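# Seat pet feeder in taped outline, bowls in wells

## Task

Get the pet feeder inside the outline taped on the table, turned so its handle tab sits at the red notch of that outline, with each of the two steel bowls resting flat in one of the feeder's wells; the arrangement must hold by itself once the robot lets go, not because a gripper is still supporting it.

## Robot and tools

ROBOT. Two arms, left_arm and right_arm, each a six-joint arm with a two-finger parallel gripper. All positions use one shared scene frame: origin on the table surface midway between the arms, +x out across the table, +z up, and left_arm on the +y side. The names do not tell you which side of a camera image an arm appears on. Root links: left_arm at (-0.044, +0.257, 0) m with quat_wxyz (+0.996, 0, 0, -0.087); right_arm at (-0.042, -0.249, 0) m with quat_wxyz (+0.997, 0, 0, +0.078). Joint ranges in rad, base to hand: waist -2.618 to 3.054, shoulder 0.000 to 3.142, elbow 0.000 to 3.142, wrist pitch -1.571 to 1.571, wrist yaw -1.571 to 1.571, wrist roll -2.094 to 2.094. Elbows cannot straighten fully.

GRIPPER FRAME. Fingers extend along the gripper's own +z and close along its own y. The reported end_effector_position is the pinch point between the pads, just under 1 cm behind the tips. The reported position may be off from reality, more so when the arm reaches far.

THE 14-NUMBER ROW. Every moving command is built from rows of 14 numbers, each in [-1, 1], always filled for both arms: left_arm dx, dy, dz, rx, ry, rz, opening, then right_arm in the same seven slots. dx..rz are an offset (not a pose) expressed in that gripper's own axes, measured from the gripper's measured pose at the start of the action; 1.0 equals 0.6 m of translation or 180 degrees of turn, and rx, ry, rz form a single rotation vector. Opening is absolute, not an offset: +1 fully open (0.087 m), -1 closed.

execute_actions(actions): a list of actions run one after another. Each action is a table of at most 15 rows, each row lasting one 1/30 s control step; if fewer than 15 rows are given, the final row is repeated to fill 15 steps. Every row refers back to the action's start pose, not to the row before. For a call's first action the start pose is the most recent pose reported in a result. An empty list just returns the current state and images.

move(target, speed, blocking): target is one 14-number row, offsets taken from the pose in the latest result that showed one. Each gripper travels a straight line toward its goal; both paths finish together, lasting 0.5 to 10 s (cut off at 10 s, short of target if needed). speed is the path's top speed in m/s, 0.002 to 0.5, default 0.25; rotation is capped at twice that in rad/s. Paths ignore obstacles and the other arm, and a gripper can lag, drift, or overshoot speed, especially near full reach. Openings are sent at the start. With blocking=false you get a result after 0.5 s while motion continues; until a result shows the move ended, other moves and execute_actions are rejected, so use wait or stop. The move: line reports the ending (done, off_target, moving, held, fault) and active limits; limits=paced means a sent pose was clipped, limits=held means a safety check blocked some steps, after which the arm may jump faster than speed. If only one arm is named, the other finished fine. Distance of each gripper from its goal is also given.

wait(seconds): 0 to 10; arms keep their last command, and a running move continues (returns early if it ends). stop(): brakes a running move; faster motion needs more braking distance; fingers keep closing or opening. zoom_image(camera, region): region [x0, y0, x1, y1] in pixels, top-left origin, no larger than 504 by 504; cameras are cam_head_left, cam_head_right, cam_high, cam_low, cam_left_wrist, cam_right_wrist, each 504x504. read_manual(section): only "licences", gives URDF licence text. finished_scene(scene): pass the current scene's number; it ends the scene irreversibly and reports success. Replying without any tool call also ends things.

CONTROLLER BEHAVIOUR. Each step the commanded pose is clipped to 70 mm and 16 degrees from the measured pose, then damped IK chases it, favouring position over orientation. Big offsets therefore take several actions, and after an action the arm stops at its last clipped pose, so send the remainder next. Friction can leave a gripper up to about 31 mm short, and smaller commands may not move it at all. Hand target lines show where each gripper is being driven. A pose unreachable line names an arm whose command was altered or blocked by clearance checks. To keep an arm still, send the offset back to its desired pose in a reply's first call and zeros afterwards, always with its intended opening. The robot holds its last command while you are composing a reply.

RESULTS. State line gives each gripper's position (m) and quat_wxyz. grip_measured is finger opening on the command scale; the last Joint positions entry is opening in metres; each gripper reads up to about 1 mm off, consistently. Step readings list positions at some steps, with HELD marking steps where an arm's command was held back. Joint torques are raw drive outputs with offsets, noise and friction effects.

HOLDING. To keep hold of something, command an opening about 0.02 below grip_measured; closer to it grips gently. Pads push about 20 N max; snapping shut can push harder and even spring open. Expect occasional brief pulls on a held part.

AVOID. Knocking or placing anything off the table fails the task. Do not let the arms collide or press into each other. Faster contact and targets set far beyond contact press harder; a blocked arm keeps pushing until given a new command. Avoid drops, slips, slams and hard shoves. Holding loads heats motors: MOTOR HOT from 75 °C, a 10 s stop of that arm at 90 °C, and at 100 °C the arm goes limp and falls. FAULT lines report such stops. Before finishing, release everything so feeder and bowls rest on their own.

Each tool is called after "Emit:" by a JSON object that holds its "op" and its "data", one argument or row to a line.

## Session

Emit:
{"op": "execute_actions", "data": {
  "actions": []
}}

Scene clock: 0.00 s.
left_arm: end_effector_position=(+0.2174, +0.1647, +0.2778) grip_measured=+0.986 end_effector_quat_wxyz=(+0.492, +0.564, +0.480, +0.458) | right_arm: end_effector_position=(+0.2016, -0.5315, +0.1452) grip_measured=+0.993 end_effector_quat_wxyz=(+0.618, +0.495, +0.487, -0.369)
Joint positions: left_arm=[-0.761  0.686  0.535  0.01  -0.815  1.513  0.087] | right_arm=[-0.691  1.481  0.317  1.215  0.796  0.219  0.087]
Joint velocities: left_arm=[-0.017 -0.002  0.022  0.022 -0.037 -0.081  0.   ] | right_arm=[-0.007 -0.007 -0.007  0.051 -0.066 -0.037 -0.   ]
Joint torques (N m, as the arm reports them, + toward a larger angle): no reading
Motor temperatures (°C, as the motors report them): left_arm=[25 24 23 26 23 26] | right_arm=[23 24 24 27 24 26]
Hand target (left_arm): +0.217, +0.165, +0.278; +0.492, +0.564, +0.480, +0.458
Hand target (right_arm): +0.202, -0.531, +0.145; +0.618, +0.495, +0.487, -0.369

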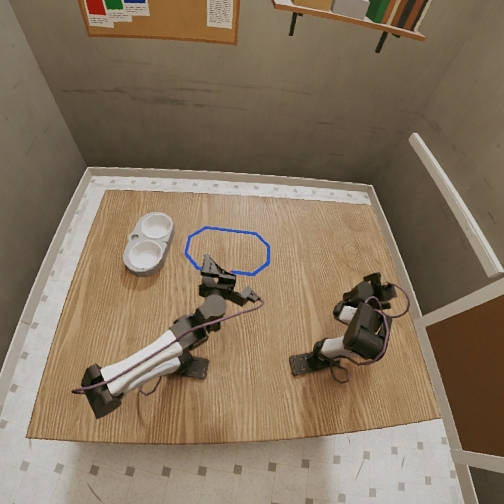

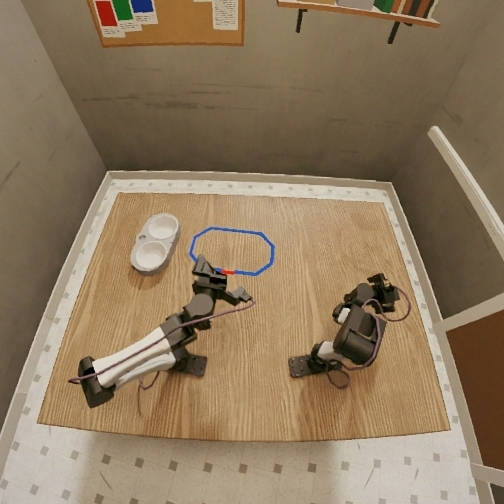

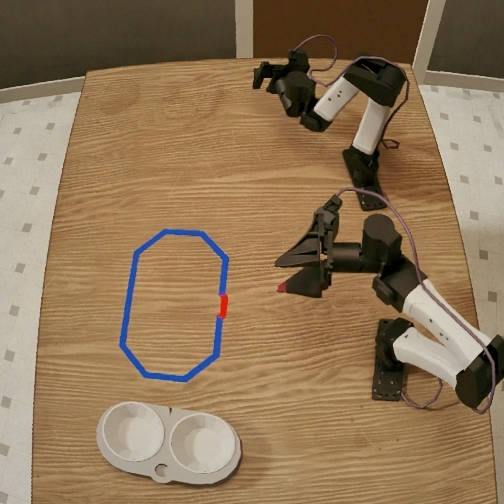

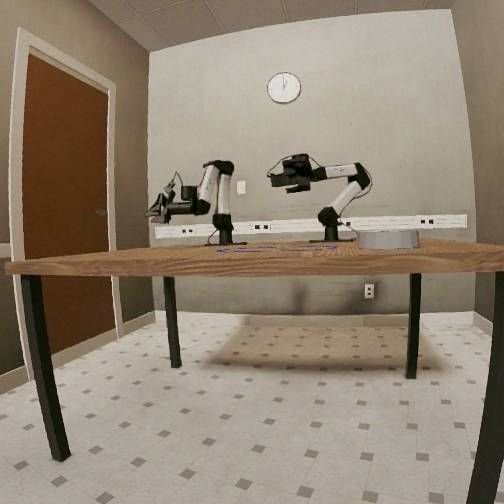

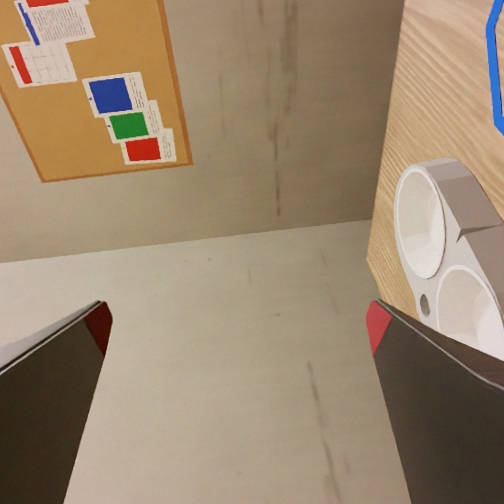

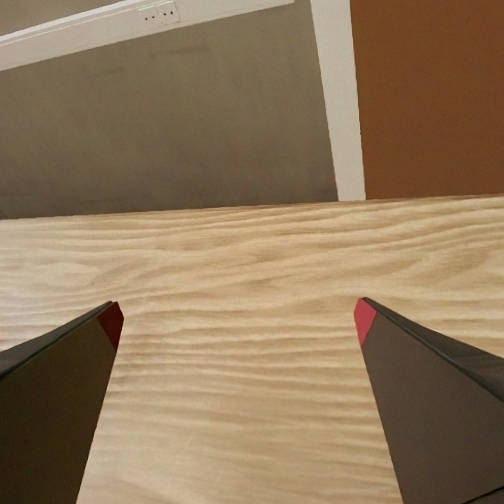

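Emit:
{"op": "zoom_image", "data": {
  "camera": "cam_high",
  "region": [60, 200, 300, 504]
}}

Emit:
{"op": "zoom_image", "data": {
  "camera": "cam_head_left",
  "region": [100, 190, 300, 300]
}}

Region (60, 200, 300, 504) of cam_high's 504x504 image, scaled by 1.658, with more detail than that image has; it fills the left 398 columns of this view, and the rest is white.

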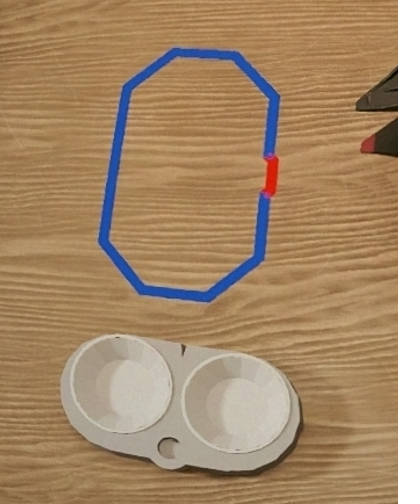

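Region (100, 190, 300, 300) of cam_head_left's 504x504 image, scaled by 2.520, with more detail than that image has; it fills the top 277 rows of this view, and the rest is white.

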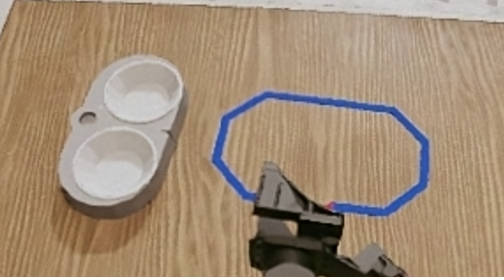

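Emit:
{"op": "move", "data": {
  "target": [0.4402,-0.1212,0.2995,0.0544,0.2540,-0.5430,1,0,0,0,0,0,0,1],
  "speed": 0.35
}}

Scene clock: 105.17 s.
left_arm: end_effector_position=(+0.4149, +0.4051, +0.2086) grip_measured=+0.987 end_effector_quat_wxyz=(+0.420, -0.143, +0.893, +0.070) | right_arm: end_effector_position=(+0.2016, -0.5315, +0.1452) grip_measured=+0.993 end_effector_quat_wxyz=(+0.618, +0.495, +0.487, -0.369)
Joint positions: left_arm=[ 0.483  1.746  1.61  -0.555 -0.012 -0.004  0.087] | right_arm=[-0.691  1.481  0.317  1.215  0.796  0.219  0.087]
Joint velocities: left_arm=[-0.012 -0.012 -0.007 -0.066 -0.022 -0.051  0.   ] | right_arm=[ 0.002  0.002 -0.002 -0.022 -0.022 -0.037 -0.001]
Joint torques (N m, as the arm reports them, + toward a larger angle): left_arm=[ 0.25 -7.47  9.17  1.65 -0.03 -0.09] | right_arm=[-0.29 -4.83  5.23  1.57 -0.02 -0.08]
Motor temperatures (°C, as the motors report them): left_arm=[25 25 31 35 23 26] | right_arm=[23 27 30 39 24 26]
Hand target (left_arm): +0.417, +0.407, +0.209; +0.420, -0.148, +0.893, +0.066
Hand target (right_arm): +0.202, -0.531, +0.145; +0.618, +0.495, +0.487, -0.369
Off the commanded pose (left_arm): 0.011 m, 1 deg.
Off the commanded pose (right_arm): 0.000 m, 0 deg.
move: off_target (left_arm)

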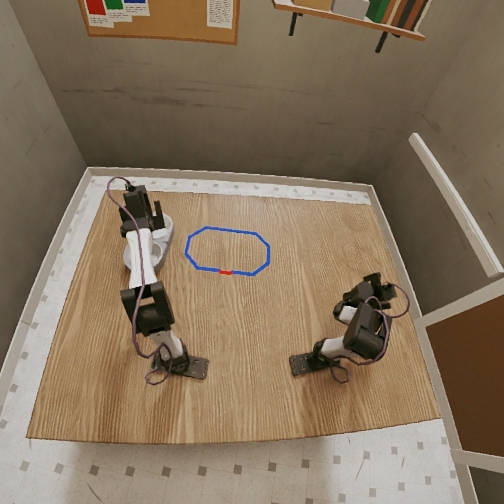

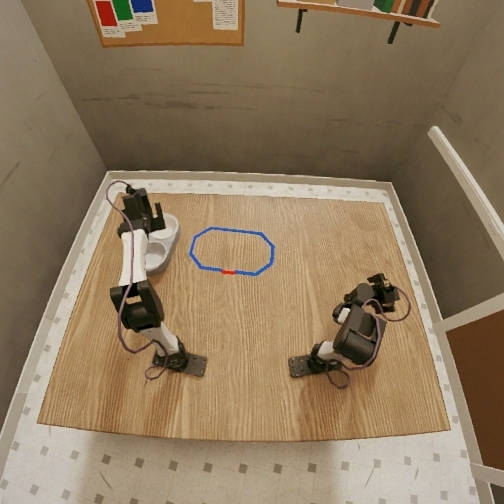

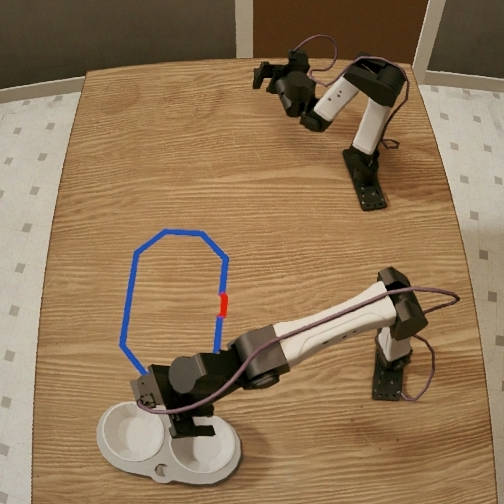

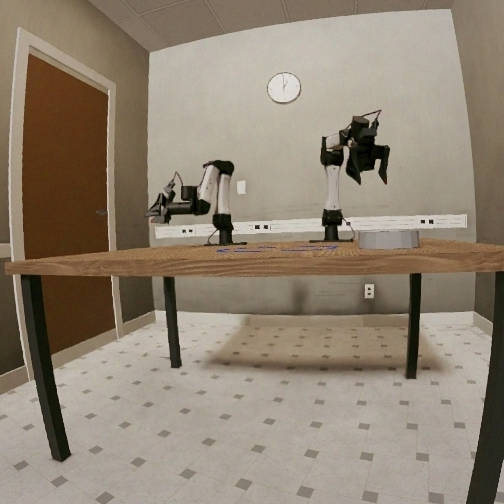

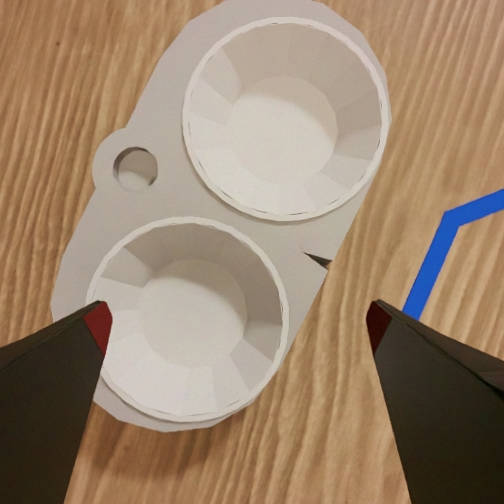

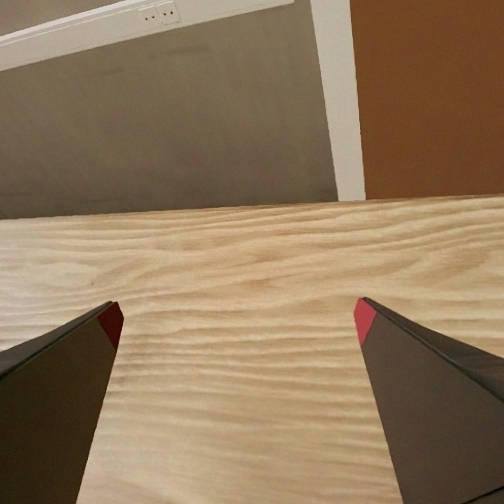

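Emit:
{"op": "zoom_image", "data": {
  "camera": "cam_left_wrist",
  "region": [40, 80, 240, 280]
}}

Emit:
{"op": "zoom_image", "data": {
  "camera": "cam_low",
  "region": [320, 200, 460, 270]
}}

Emit:
{"op": "zoom_image", "data": {
  "camera": "cam_high",
  "region": [80, 390, 260, 504]
}}

Region (40, 80, 240, 280) of cam_left_wrist's 504x504 image, scaled by 2.520, with more detail than that image has.

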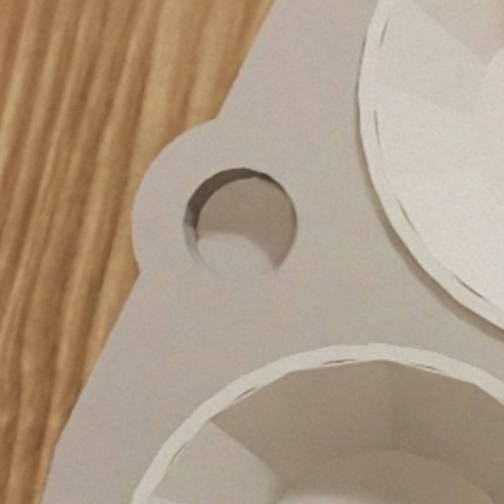

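Region (320, 200, 460, 270) of cam_low's 504x504 image, scaled by 3.600, with more detail than that image has.

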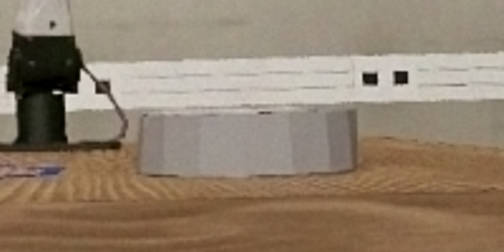

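Region (80, 390, 260, 504) of cam_high's 504x504 image, scaled by 2.800, with more detail than that image has; it fills the top 319 rows of this view, and the rest is white.

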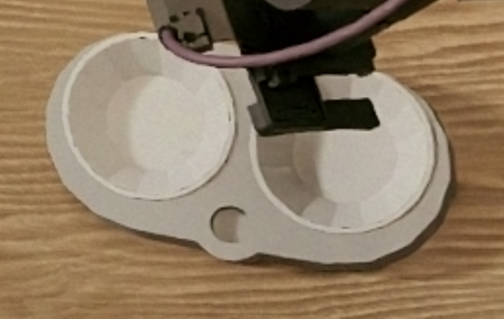

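Emit:
{"op": "move", "data": {
  "target": [0.0399,0.168,0.2107,0.0137,0.0857,0.0126,-0.22,0,0,0,0,0,0,1],
  "speed": 0.2
}}

Scene clock: 187.47 s.
left_arm: end_effector_position=(+0.4623, +0.5277, +0.1192) grip_measured=-0.220 end_effector_quat_wxyz=(+0.301, -0.129, +0.944, +0.046) | right_arm: end_effector_position=(+0.2016, -0.5315, +0.1452) grip_measured=+0.993 end_effector_quat_wxyz=(+0.618, +0.495, +0.487, -0.369)
Joint positions: left_arm=[ 0.692  2.442  2.458 -0.98   0.133  0.204  0.034] | right_arm=[-0.691  1.481  0.317  1.215  0.796  0.219  0.087]
Joint velocities: left_arm=[-0.002 -0.027  0.007  0.007 -0.051 -0.022  0.001] | right_arm=[-0.017  0.017 -0.007  0.051 -0.11  -0.022 -0.   ]
Joint torques (N m, as the arm reports them, + toward a larger angle): left_arm=[ -0.13 -11.74   8.57   1.28   0.07   0.01] | right_arm=[-0.32 -4.72  5.19  1.57 -0.01 -0.09]
Motor temperatures (°C, as the motors report them): left_arm=[26 33 36 36 23 26] | right_arm=[23 28 31 43 24 26]
Hand target (left_arm): +0.463, +0.528, +0.115; +0.299, -0.127, +0.945, +0.041
Hand target (right_arm): +0.202, -0.531, +0.145; +0.618, +0.495, +0.487, -0.369
Off the commanded pose (left_arm): 0.009 m, 1 deg.
Off the commanded pose (right_arm): 0.000 m, 0 deg.
move: done

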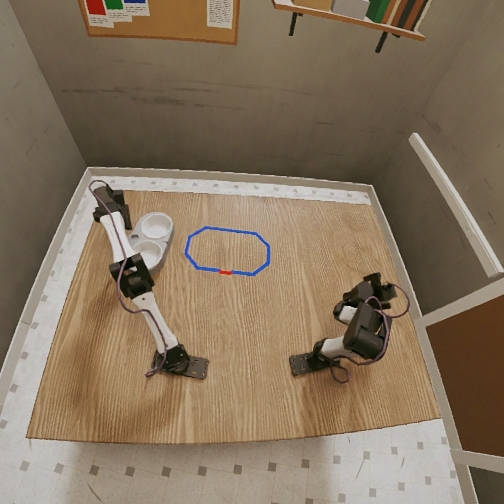

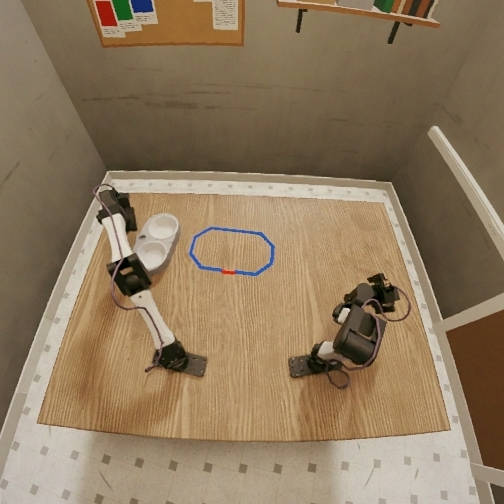

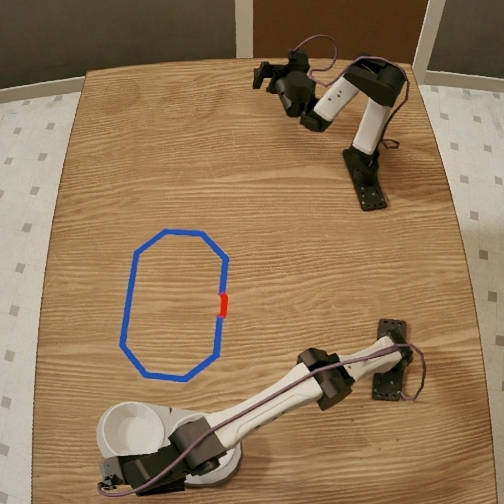

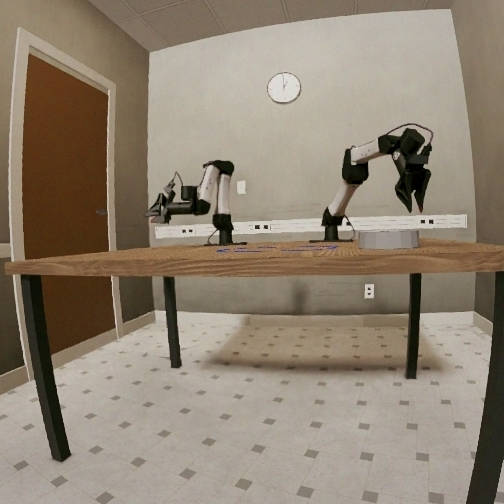

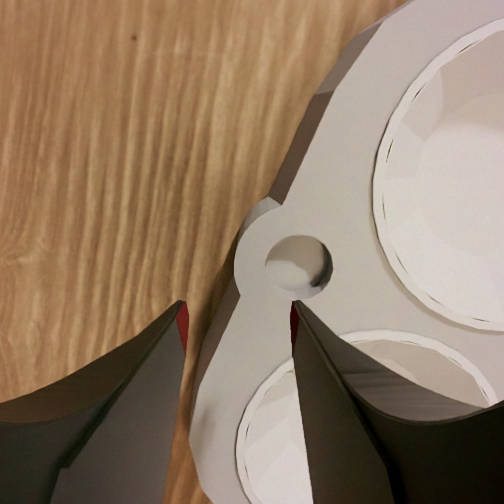

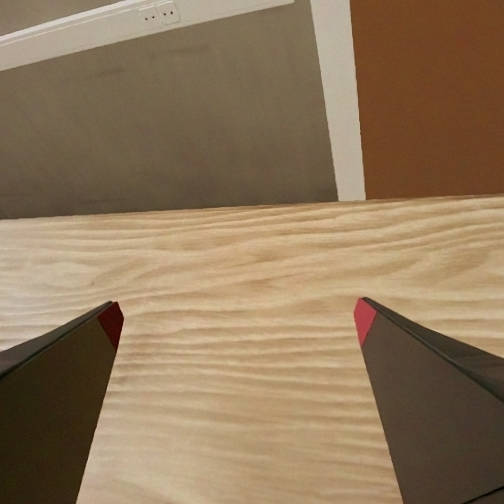

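Emit:
{"op": "move", "data": {
  "target": [0.0463,-0.003,0.0592,0,0,0,-0.22,0,0,0,0,0,0,1],
  "speed": 0.06
}}

Scene clock: 204.40 s.
left_arm: end_effector_position=(+0.4591, +0.5258, +0.0665) grip_measured=-0.220 end_effector_quat_wxyz=(+0.290, -0.131, +0.947, +0.041) | right_arm: end_effector_position=(+0.2016, -0.5315, +0.1452) grip_measured=+0.993 end_effector_quat_wxyz=(+0.618, +0.495, +0.487, -0.369)
Joint positions: left_arm=[ 0.692  2.406  2.191 -0.774  0.133  0.204  0.034] | right_arm=[-0.691  1.481  0.317  1.215  0.796  0.219  0.087]
Joint velocities: left_arm=[-0.002 -0.007  0.002 -0.081  0.022 -0.051  0.   ] | right_arm=[ 0.002 -0.002  0.012 -0.022  0.007 -0.037  0.001]
Joint torques (N m, as the arm reports them, + toward a larger angle): left_arm=[ -0.37 -14.44   6.33   1.48  -0.04  -0.04] | right_arm=[-0.3  -4.84  5.22  1.56 -0.03 -0.07]
Motor temperatures (°C, as the motors report them): left_arm=[25 39 36 36 23 26] | right_arm=[23 28 31 43 24 26]
Hand target (left_arm): +0.461, +0.527, +0.074; +0.301, -0.129, +0.944, +0.045
Hand target (right_arm): +0.202, -0.531, +0.145; +0.618, +0.495, +0.487, -0.369
Off the commanded pose (left_arm): 0.008 m, 1 deg.
Off the commanded pose (right_arm): 0.000 m, 0 deg.
move: done

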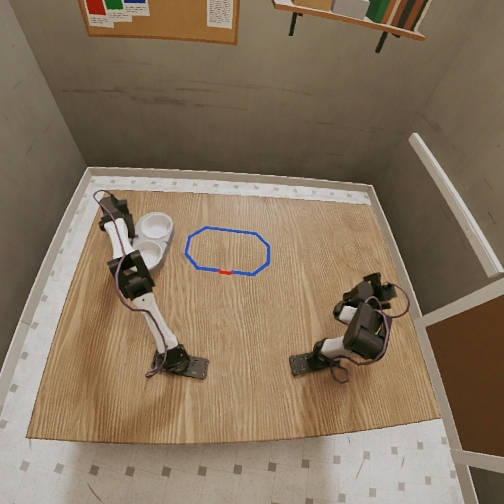

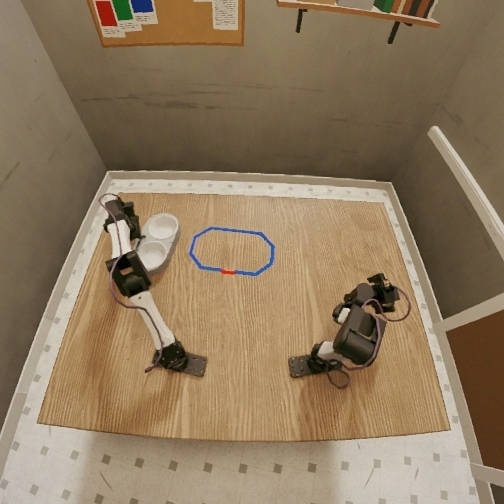

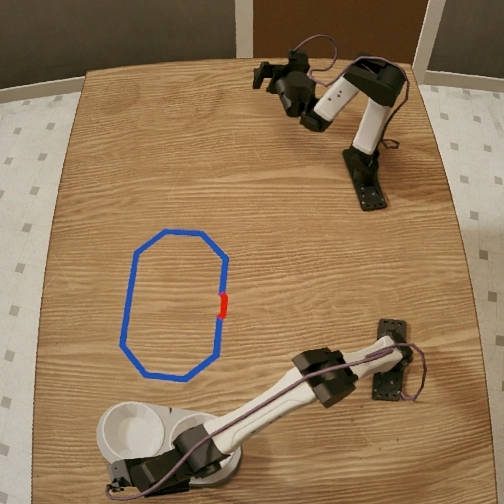

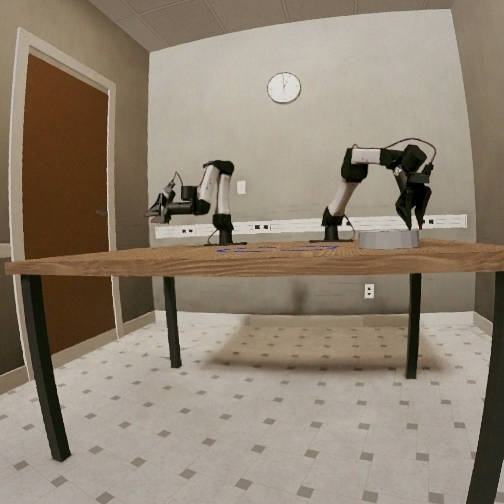

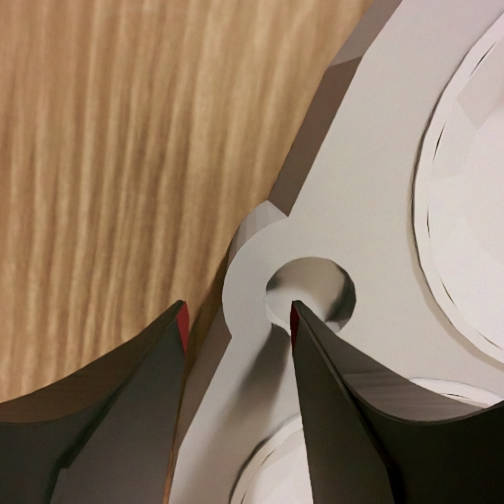

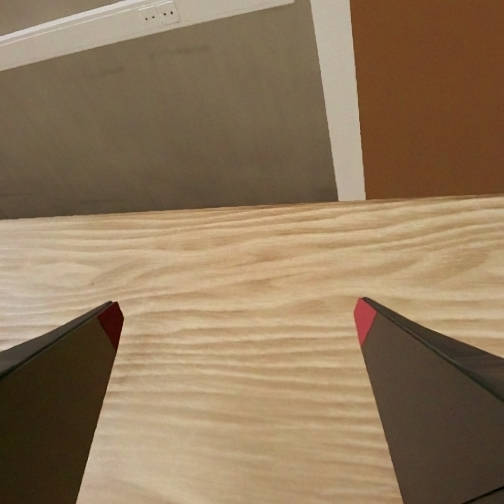

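Emit:
{"op": "move", "data": {
  "target": [0.005,0.0003,0.0168,0,0,0,-0.22,0,0,0,0,0,0,1],
  "speed": 0.02
}}

Scene clock: 216.03 s.
left_arm: end_effector_position=(+0.4608, +0.5268, +0.0673) grip_measured=-0.220 end_effector_quat_wxyz=(+0.294, -0.130, +0.946, +0.043) | right_arm: end_effector_position=(+0.2016, -0.5315, +0.1452) grip_measured=+0.993 end_effector_quat_wxyz=(+0.618, +0.495, +0.487, -0.369)
Joint positions: left_arm=[ 0.692  2.406  2.191 -0.766  0.133  0.204  0.034] | right_arm=[-0.691  1.481  0.317  1.215  0.796  0.219  0.087]
Joint velocities: left_arm=[ 0.012  0.007 -0.002 -0.007 -0.007 -0.022 -0.   ] | right_arm=[-0.002  0.002 -0.007 -0.022 -0.007 -0.022 -0.001]
Joint torques (N m, as the arm reports them, + toward a larger angle): left_arm=[ -0.41 -11.66   6.72   1.53  -0.04  -0.04] | right_arm=[-0.25 -4.66  5.22  1.55 -0.05 -0.09]
Motor temperatures (°C, as the motors report them): left_arm=[25 45 35 36 23 26] | right_arm=[23 28 31 44 24 26]
Hand target (left_arm): +0.462, +0.527, +0.057; +0.290, -0.131, +0.947, +0.041
Hand target (right_arm): +0.202, -0.531, +0.145; +0.618, +0.495, +0.487, -0.369
Off the commanded pose (left_arm): 0.011 m, 0 deg.
Off the commanded pose (right_arm): 0.000 m, 0 deg.
move: off_target (left_arm)

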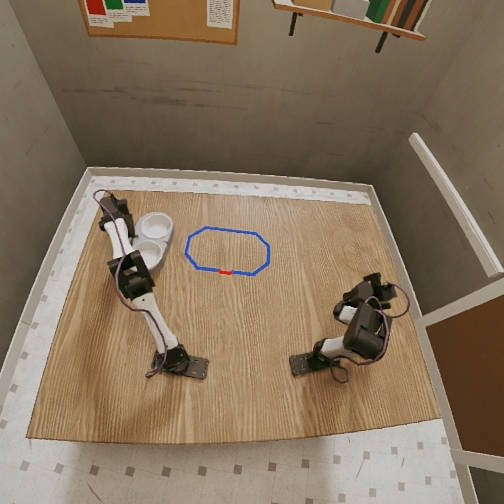

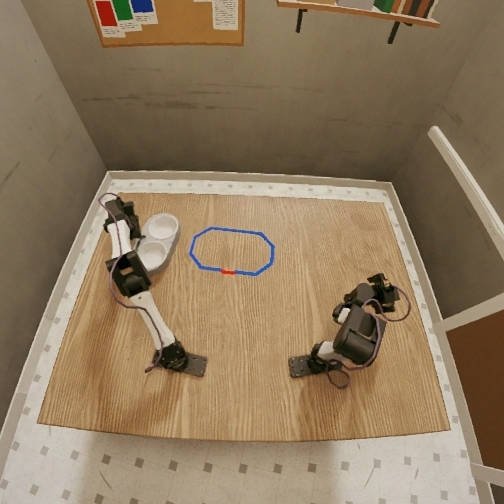

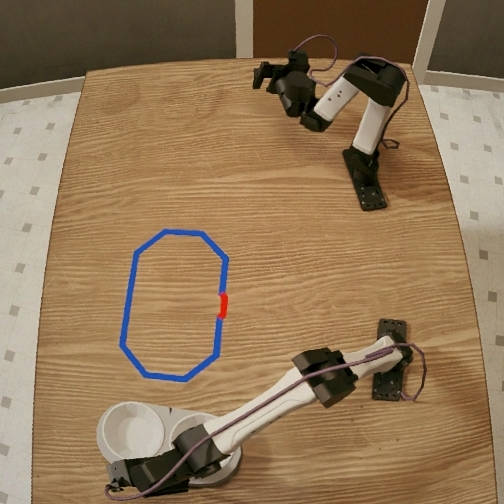

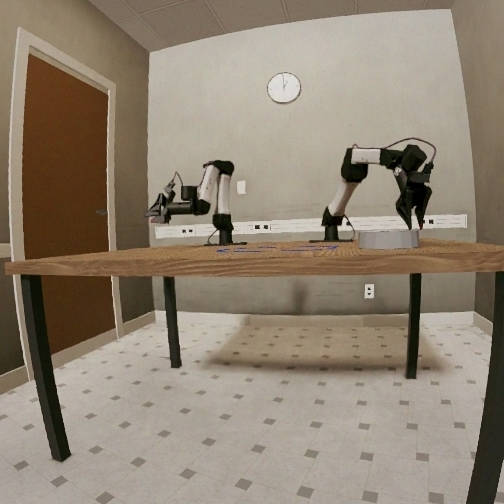

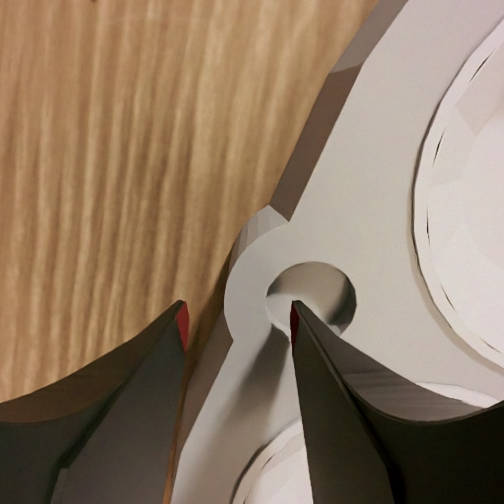

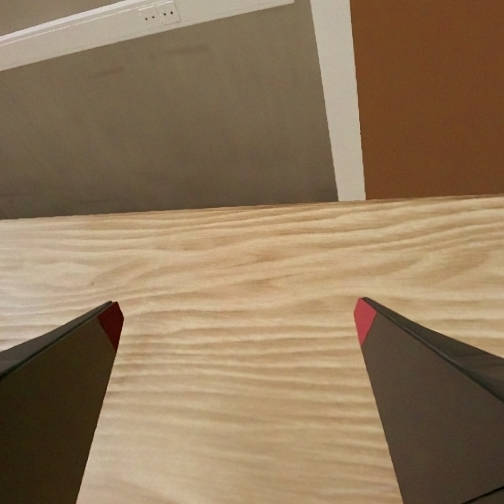

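Emit:
{"op": "move", "data": {
  "target": [0.0215,0,0.0318,0,0,0,-0.22,0,0,0,0,0,0,1],
  "speed": 0.03
}}

Scene clock: 222.10 s.
left_arm: end_effector_position=(+0.4623, +0.5273, +0.0536) grip_measured=-0.220 end_effector_quat_wxyz=(+0.297, -0.129, +0.945, +0.043) | right_arm: end_effector_position=(+0.2016, -0.5315, +0.1452) grip_measured=+0.993 end_effector_quat_wxyz=(+0.618, +0.495, +0.487, -0.369)
Joint positions: left_arm=[ 0.692  2.406  2.134 -0.702  0.135  0.204  0.034] | right_arm=[-0.691  1.481  0.317  1.215  0.796  0.219  0.087]
Joint velocities: left_arm=[ 0.012 -0.002 -0.017  0.037 -0.022 -0.081 -0.001] | right_arm=[-0.007  0.002  0.012  0.022  0.007 -0.037  0.   ]
Joint torques (N m, as the arm reports them, + toward a larger angle): left_arm=[ -0.28 -12.57   5.42   1.55  -0.04  -0.03] | right_arm=[-0.24 -4.7   5.35  1.53 -0.02 -0.04]
Motor temperatures (°C, as the motors report them): left_arm=[25 46 34 36 23 26] | right_arm=[23 28 32 44 24 26]
Hand target (left_arm): +0.461, +0.527, +0.044; +0.294, -0.130, +0.946, +0.042
Hand target (right_arm): +0.202, -0.531, +0.145; +0.618, +0.495, +0.487, -0.369
Off the commanded pose (left_arm): 0.009 m, 0 deg.
Off the commanded pose (right_arm): 0.000 m, 0 deg.
move: done

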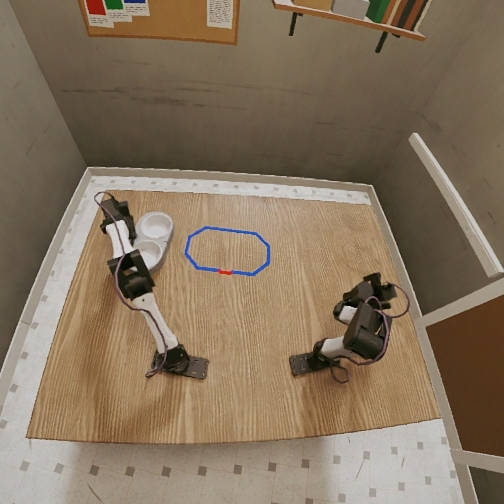

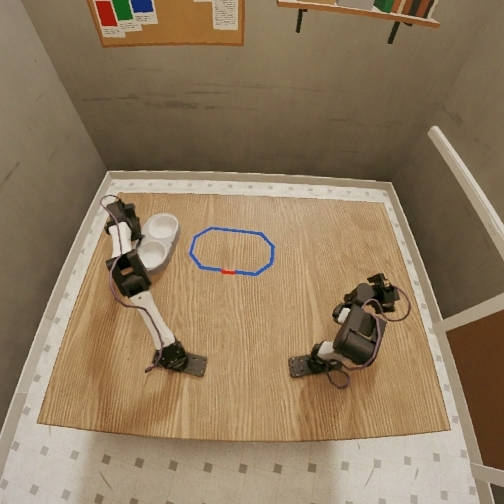

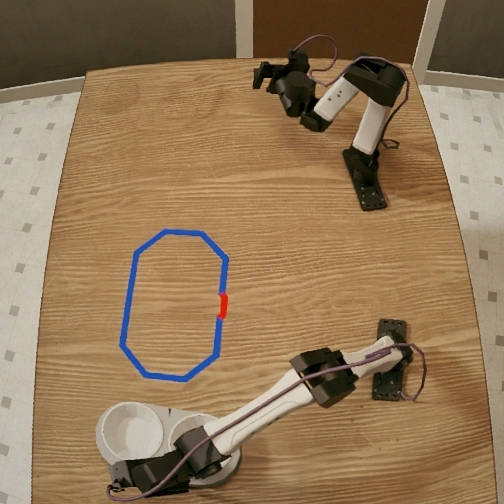

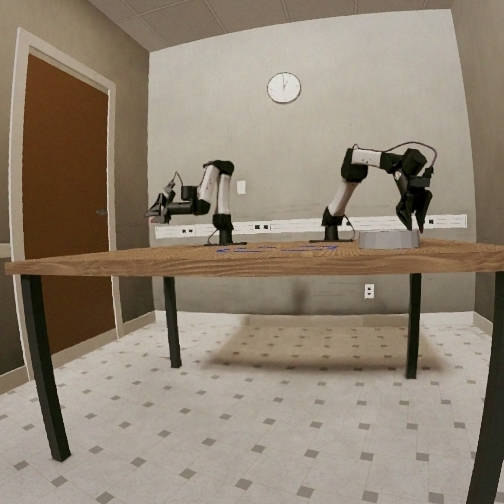

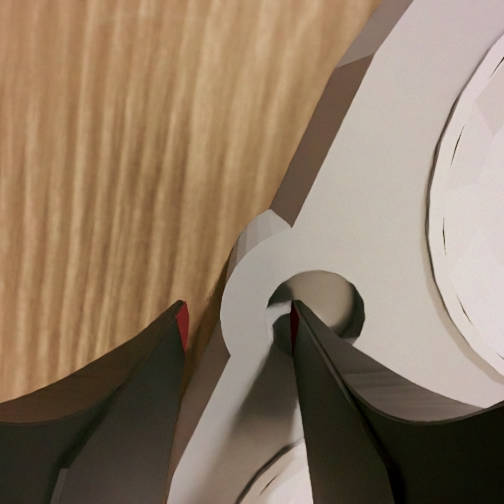

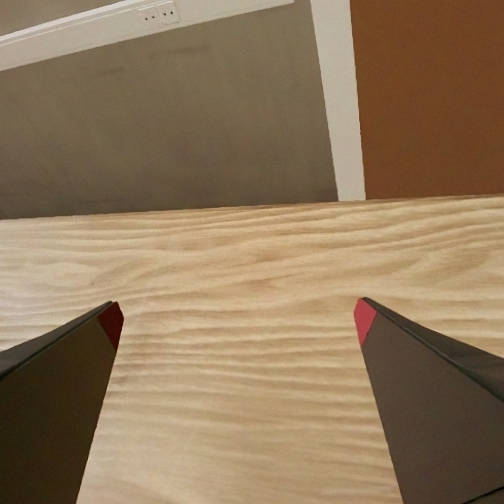

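Emit:
{"op": "execute_actions", "data": {
  "actions": [
    [[0,0,0,0,0,0,-0.28,0,0,0,0,0,0,1],[0,0,0,0,0,0,-0.34,0,0,0,0,0,0,1],[0,0,0,0,0,0,-0.40,0,0,0,0,0,0,1],[0,0,0,0,0,0,-0.45,0,0,0,0,0,0,1],[0,0,0,0,0,0,-0.50,0,0,0,0,0,0,1],[0,0,0,0,0,0,-0.54,0,0,0,0,0,0,1],[0,0,0,0,0,0,-0.58,0,0,0,0,0,0,1],[0,0,0,0,0,0,-0.61,0,0,0,0,0,0,1],[0,0,0,0,0,0,-0.64,0,0,0,0,0,0,1],[0,0,0,0,0,0,-0.67,0,0,0,0,0,0,1],[0,0,0,0,0,0,-0.70,0,0,0,0,0,0,1]],
    [[0,0,0,0,0,0,-0.70,0,0,0,0,0,0,1]]
  ]
}}

Scene clock: 230.43 s.
left_arm: end_effector_position=(+0.4638, +0.5266, +0.0542) grip_measured=-0.676 end_effector_quat_wxyz=(+0.301, -0.129, +0.944, +0.040) | right_arm: end_effector_position=(+0.2016, -0.5315, +0.1452) grip_measured=+0.993 end_effector_quat_wxyz=(+0.618, +0.495, +0.487, -0.369)
Joint positions: left_arm=[ 0.692  2.406  2.134 -0.696  0.142  0.201  0.014] | right_arm=[-0.691  1.481  0.317  1.215  0.796  0.219  0.087]
Joint velocities: left_arm=[ 0.002 -0.027 -0.002  0.051 -0.007 -0.066  0.   ] | right_arm=[-0.022  0.002  0.002 -0.022 -0.007 -0.022 -0.   ]
Joint torques (N m, as the arm reports them, + toward a larger angle): left_arm=[ -0.34 -12.99   7.46   1.37  -0.03  -0.04] | right_arm=[-0.35 -4.77  5.29  1.55 -0.02 -0.08]
Motor temperatures (°C, as the motors report them): left_arm=[25 47 34 36 23 26] | right_arm=[23 28 32 44 24 26]
Hand target (left_arm): +0.464, +0.527, +0.054; +0.301, -0.129, +0.944, +0.041
Hand target (right_arm): +0.202, -0.531, +0.145; +0.618, +0.495, +0.487, -0.369
Off the commanded pose (left_arm): 0.000 m, 0 deg.
Off the commanded pose (right_arm): 0.000 m, 0 deg.
Step readings (end_effector_position; steps 1 to 15: 1st action; 16 to 30: 2nd action):
0: left_arm (+0.4626, +0.5274, +0.0537) | right_arm (+0.2016, -0.5315, +0.1452)
1: left_arm (+0.4628, +0.5271, +0.0537) | right_arm (+0.2016, -0.5315, +0.1452)
2: left_arm (+0.4630, +0.5266, +0.0538) | right_arm (+0.2016, -0.5315, +0.1452)
4: left_arm (+0.4634, +0.5256, +0.0539) | right_arm (+0.2016, -0.5315, +0.1452)
8: left_arm (+0.4638, +0.5261, +0.0541) | right_arm (+0.2016, -0.5315, +0.1452)
15: left_arm (+0.4638, +0.5267, +0.0542) | right_arm (+0.2016, -0.5315, +0.1452)
16: left_arm (+0.4638, +0.5267, +0.0542) | right_arm (+0.2016, -0.5315, +0.1452)
17: left_arm (+0.4638, +0.5266, +0.0542) | right_arm (+0.2016, -0.5315, +0.1452)
19: left_arm (+0.4638, +0.5266, +0.0542) | right_arm (+0.2016, -0.5315, +0.1452)
23: left_arm (+0.4638, +0.5266, +0.0542) | right_arm (+0.2016, -0.5315, +0.1452)
30: end_effector_position above

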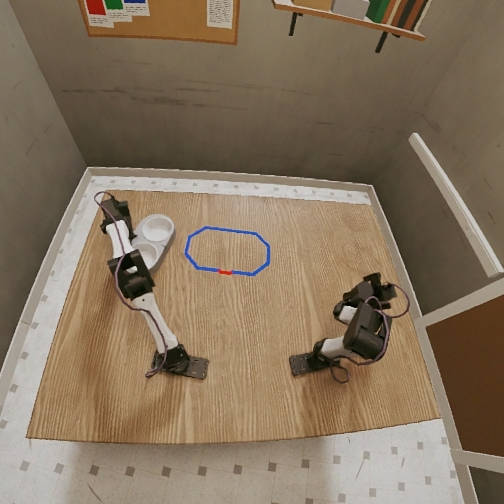

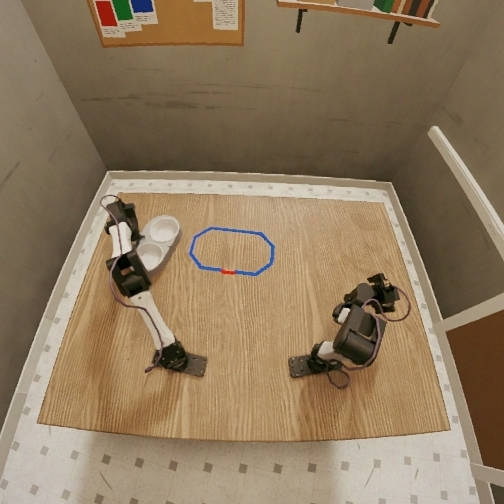

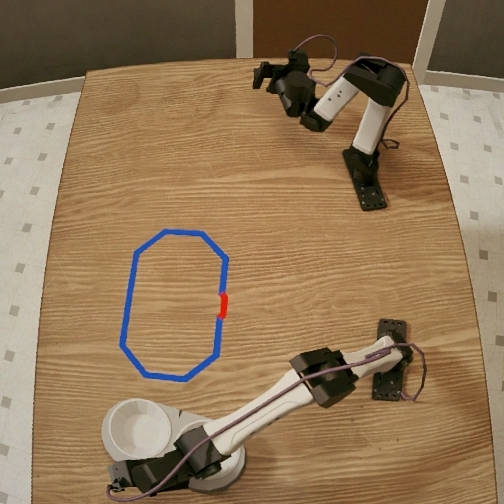

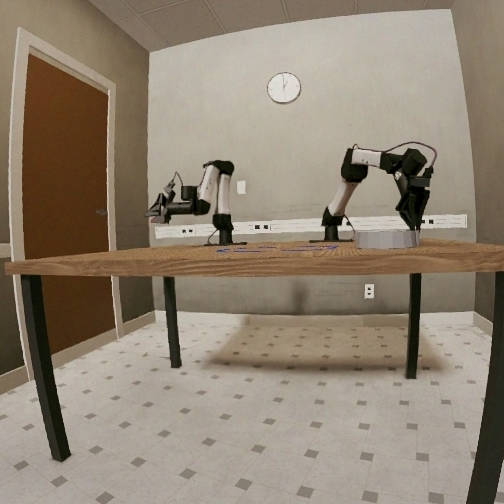

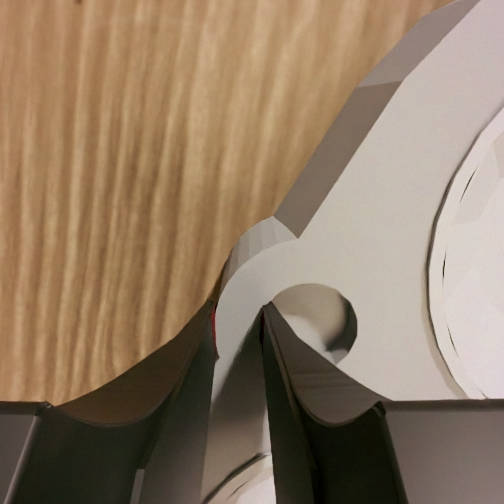

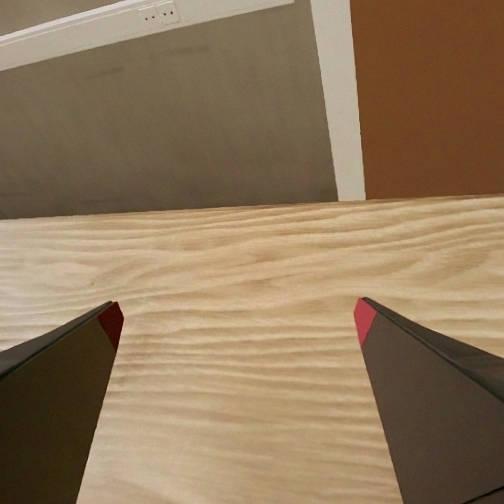

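Emit:
{"op": "move", "data": {
  "target": [0.1382,0.0125,-0.0982,0,0,0,-0.705,0,0,0,0,0,0,1],
  "speed": 0.06
}}

Scene clock: 255.87 s.
left_arm: end_effector_position=(+0.3678, +0.5047, +0.0513) grip_measured=-0.676 end_effector_quat_wxyz=(+0.298, -0.132, +0.945, +0.039) | right_arm: end_effector_position=(+0.2016, -0.5315, +0.1452) grip_measured=+0.993 end_effector_quat_wxyz=(+0.618, +0.495, +0.487, -0.369)
Joint positions: left_arm=[ 0.76   2.019  1.494 -0.459  0.178  0.253  0.014] | right_arm=[-0.691  1.481  0.317  1.215  0.796  0.219  0.087]
Joint velocities: left_arm=[-0.002  0.002  0.017  0.007  0.051 -0.007 -0.   ] | right_arm=[ 0.002 -0.007  0.002 -0.066  0.022 -0.022 -0.   ]
Joint torques (N m, as the arm reports them, + toward a larger angle): left_arm=[  0.53 -11.28   5.77   1.41   0.07   0.1 ] | right_arm=[-0.2  -4.79  5.26  1.57 -0.04 -0.09]
Motor temperatures (°C, as the motors report them): left_arm=[25 52 34 36 23 26] | right_arm=[23 28 32 45 24 26]
Hand target (left_arm): +0.364, +0.507, +0.053; +0.301, -0.129, +0.944, +0.040
Hand target (right_arm): +0.202, -0.531, +0.145; +0.618, +0.495, +0.487, -0.369
Off the commanded pose (left_arm): 0.005 m, 0 deg.
Off the commanded pose (right_arm): 0.000 m, 0 deg.
move: done

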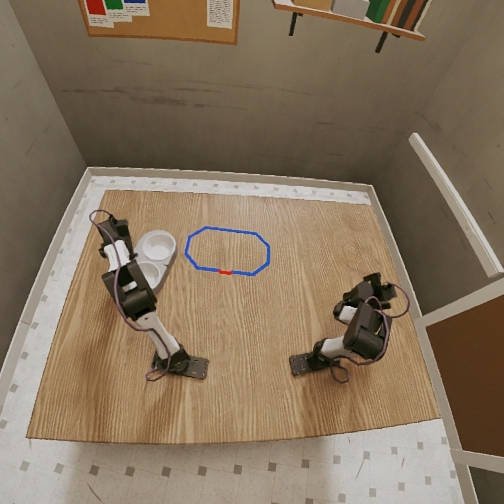

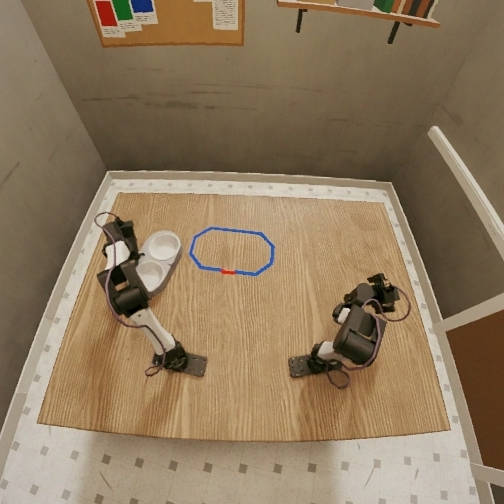

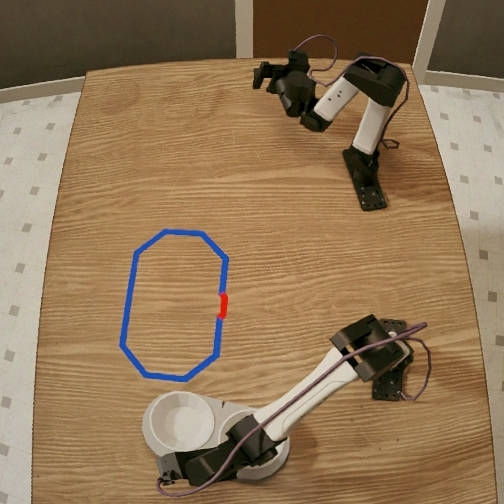

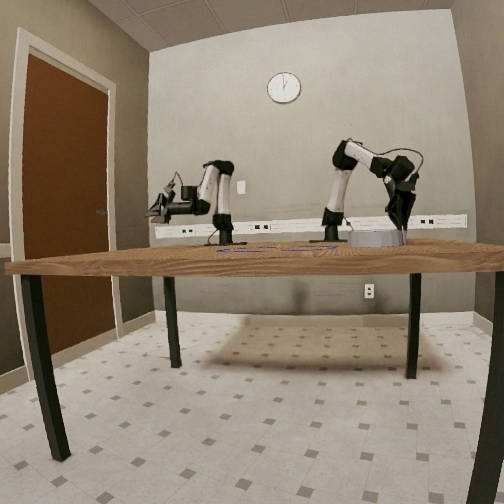

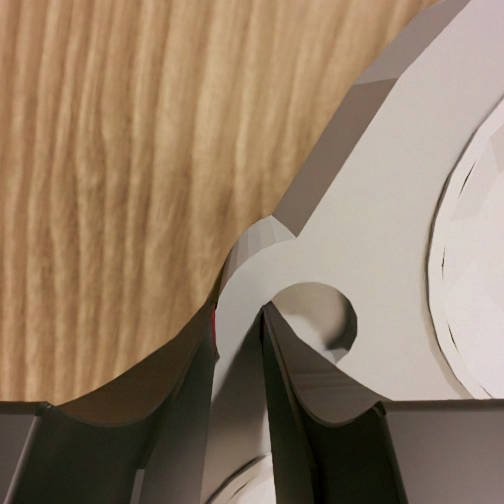

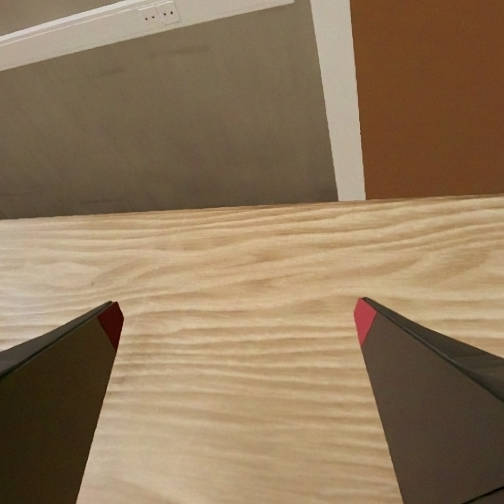

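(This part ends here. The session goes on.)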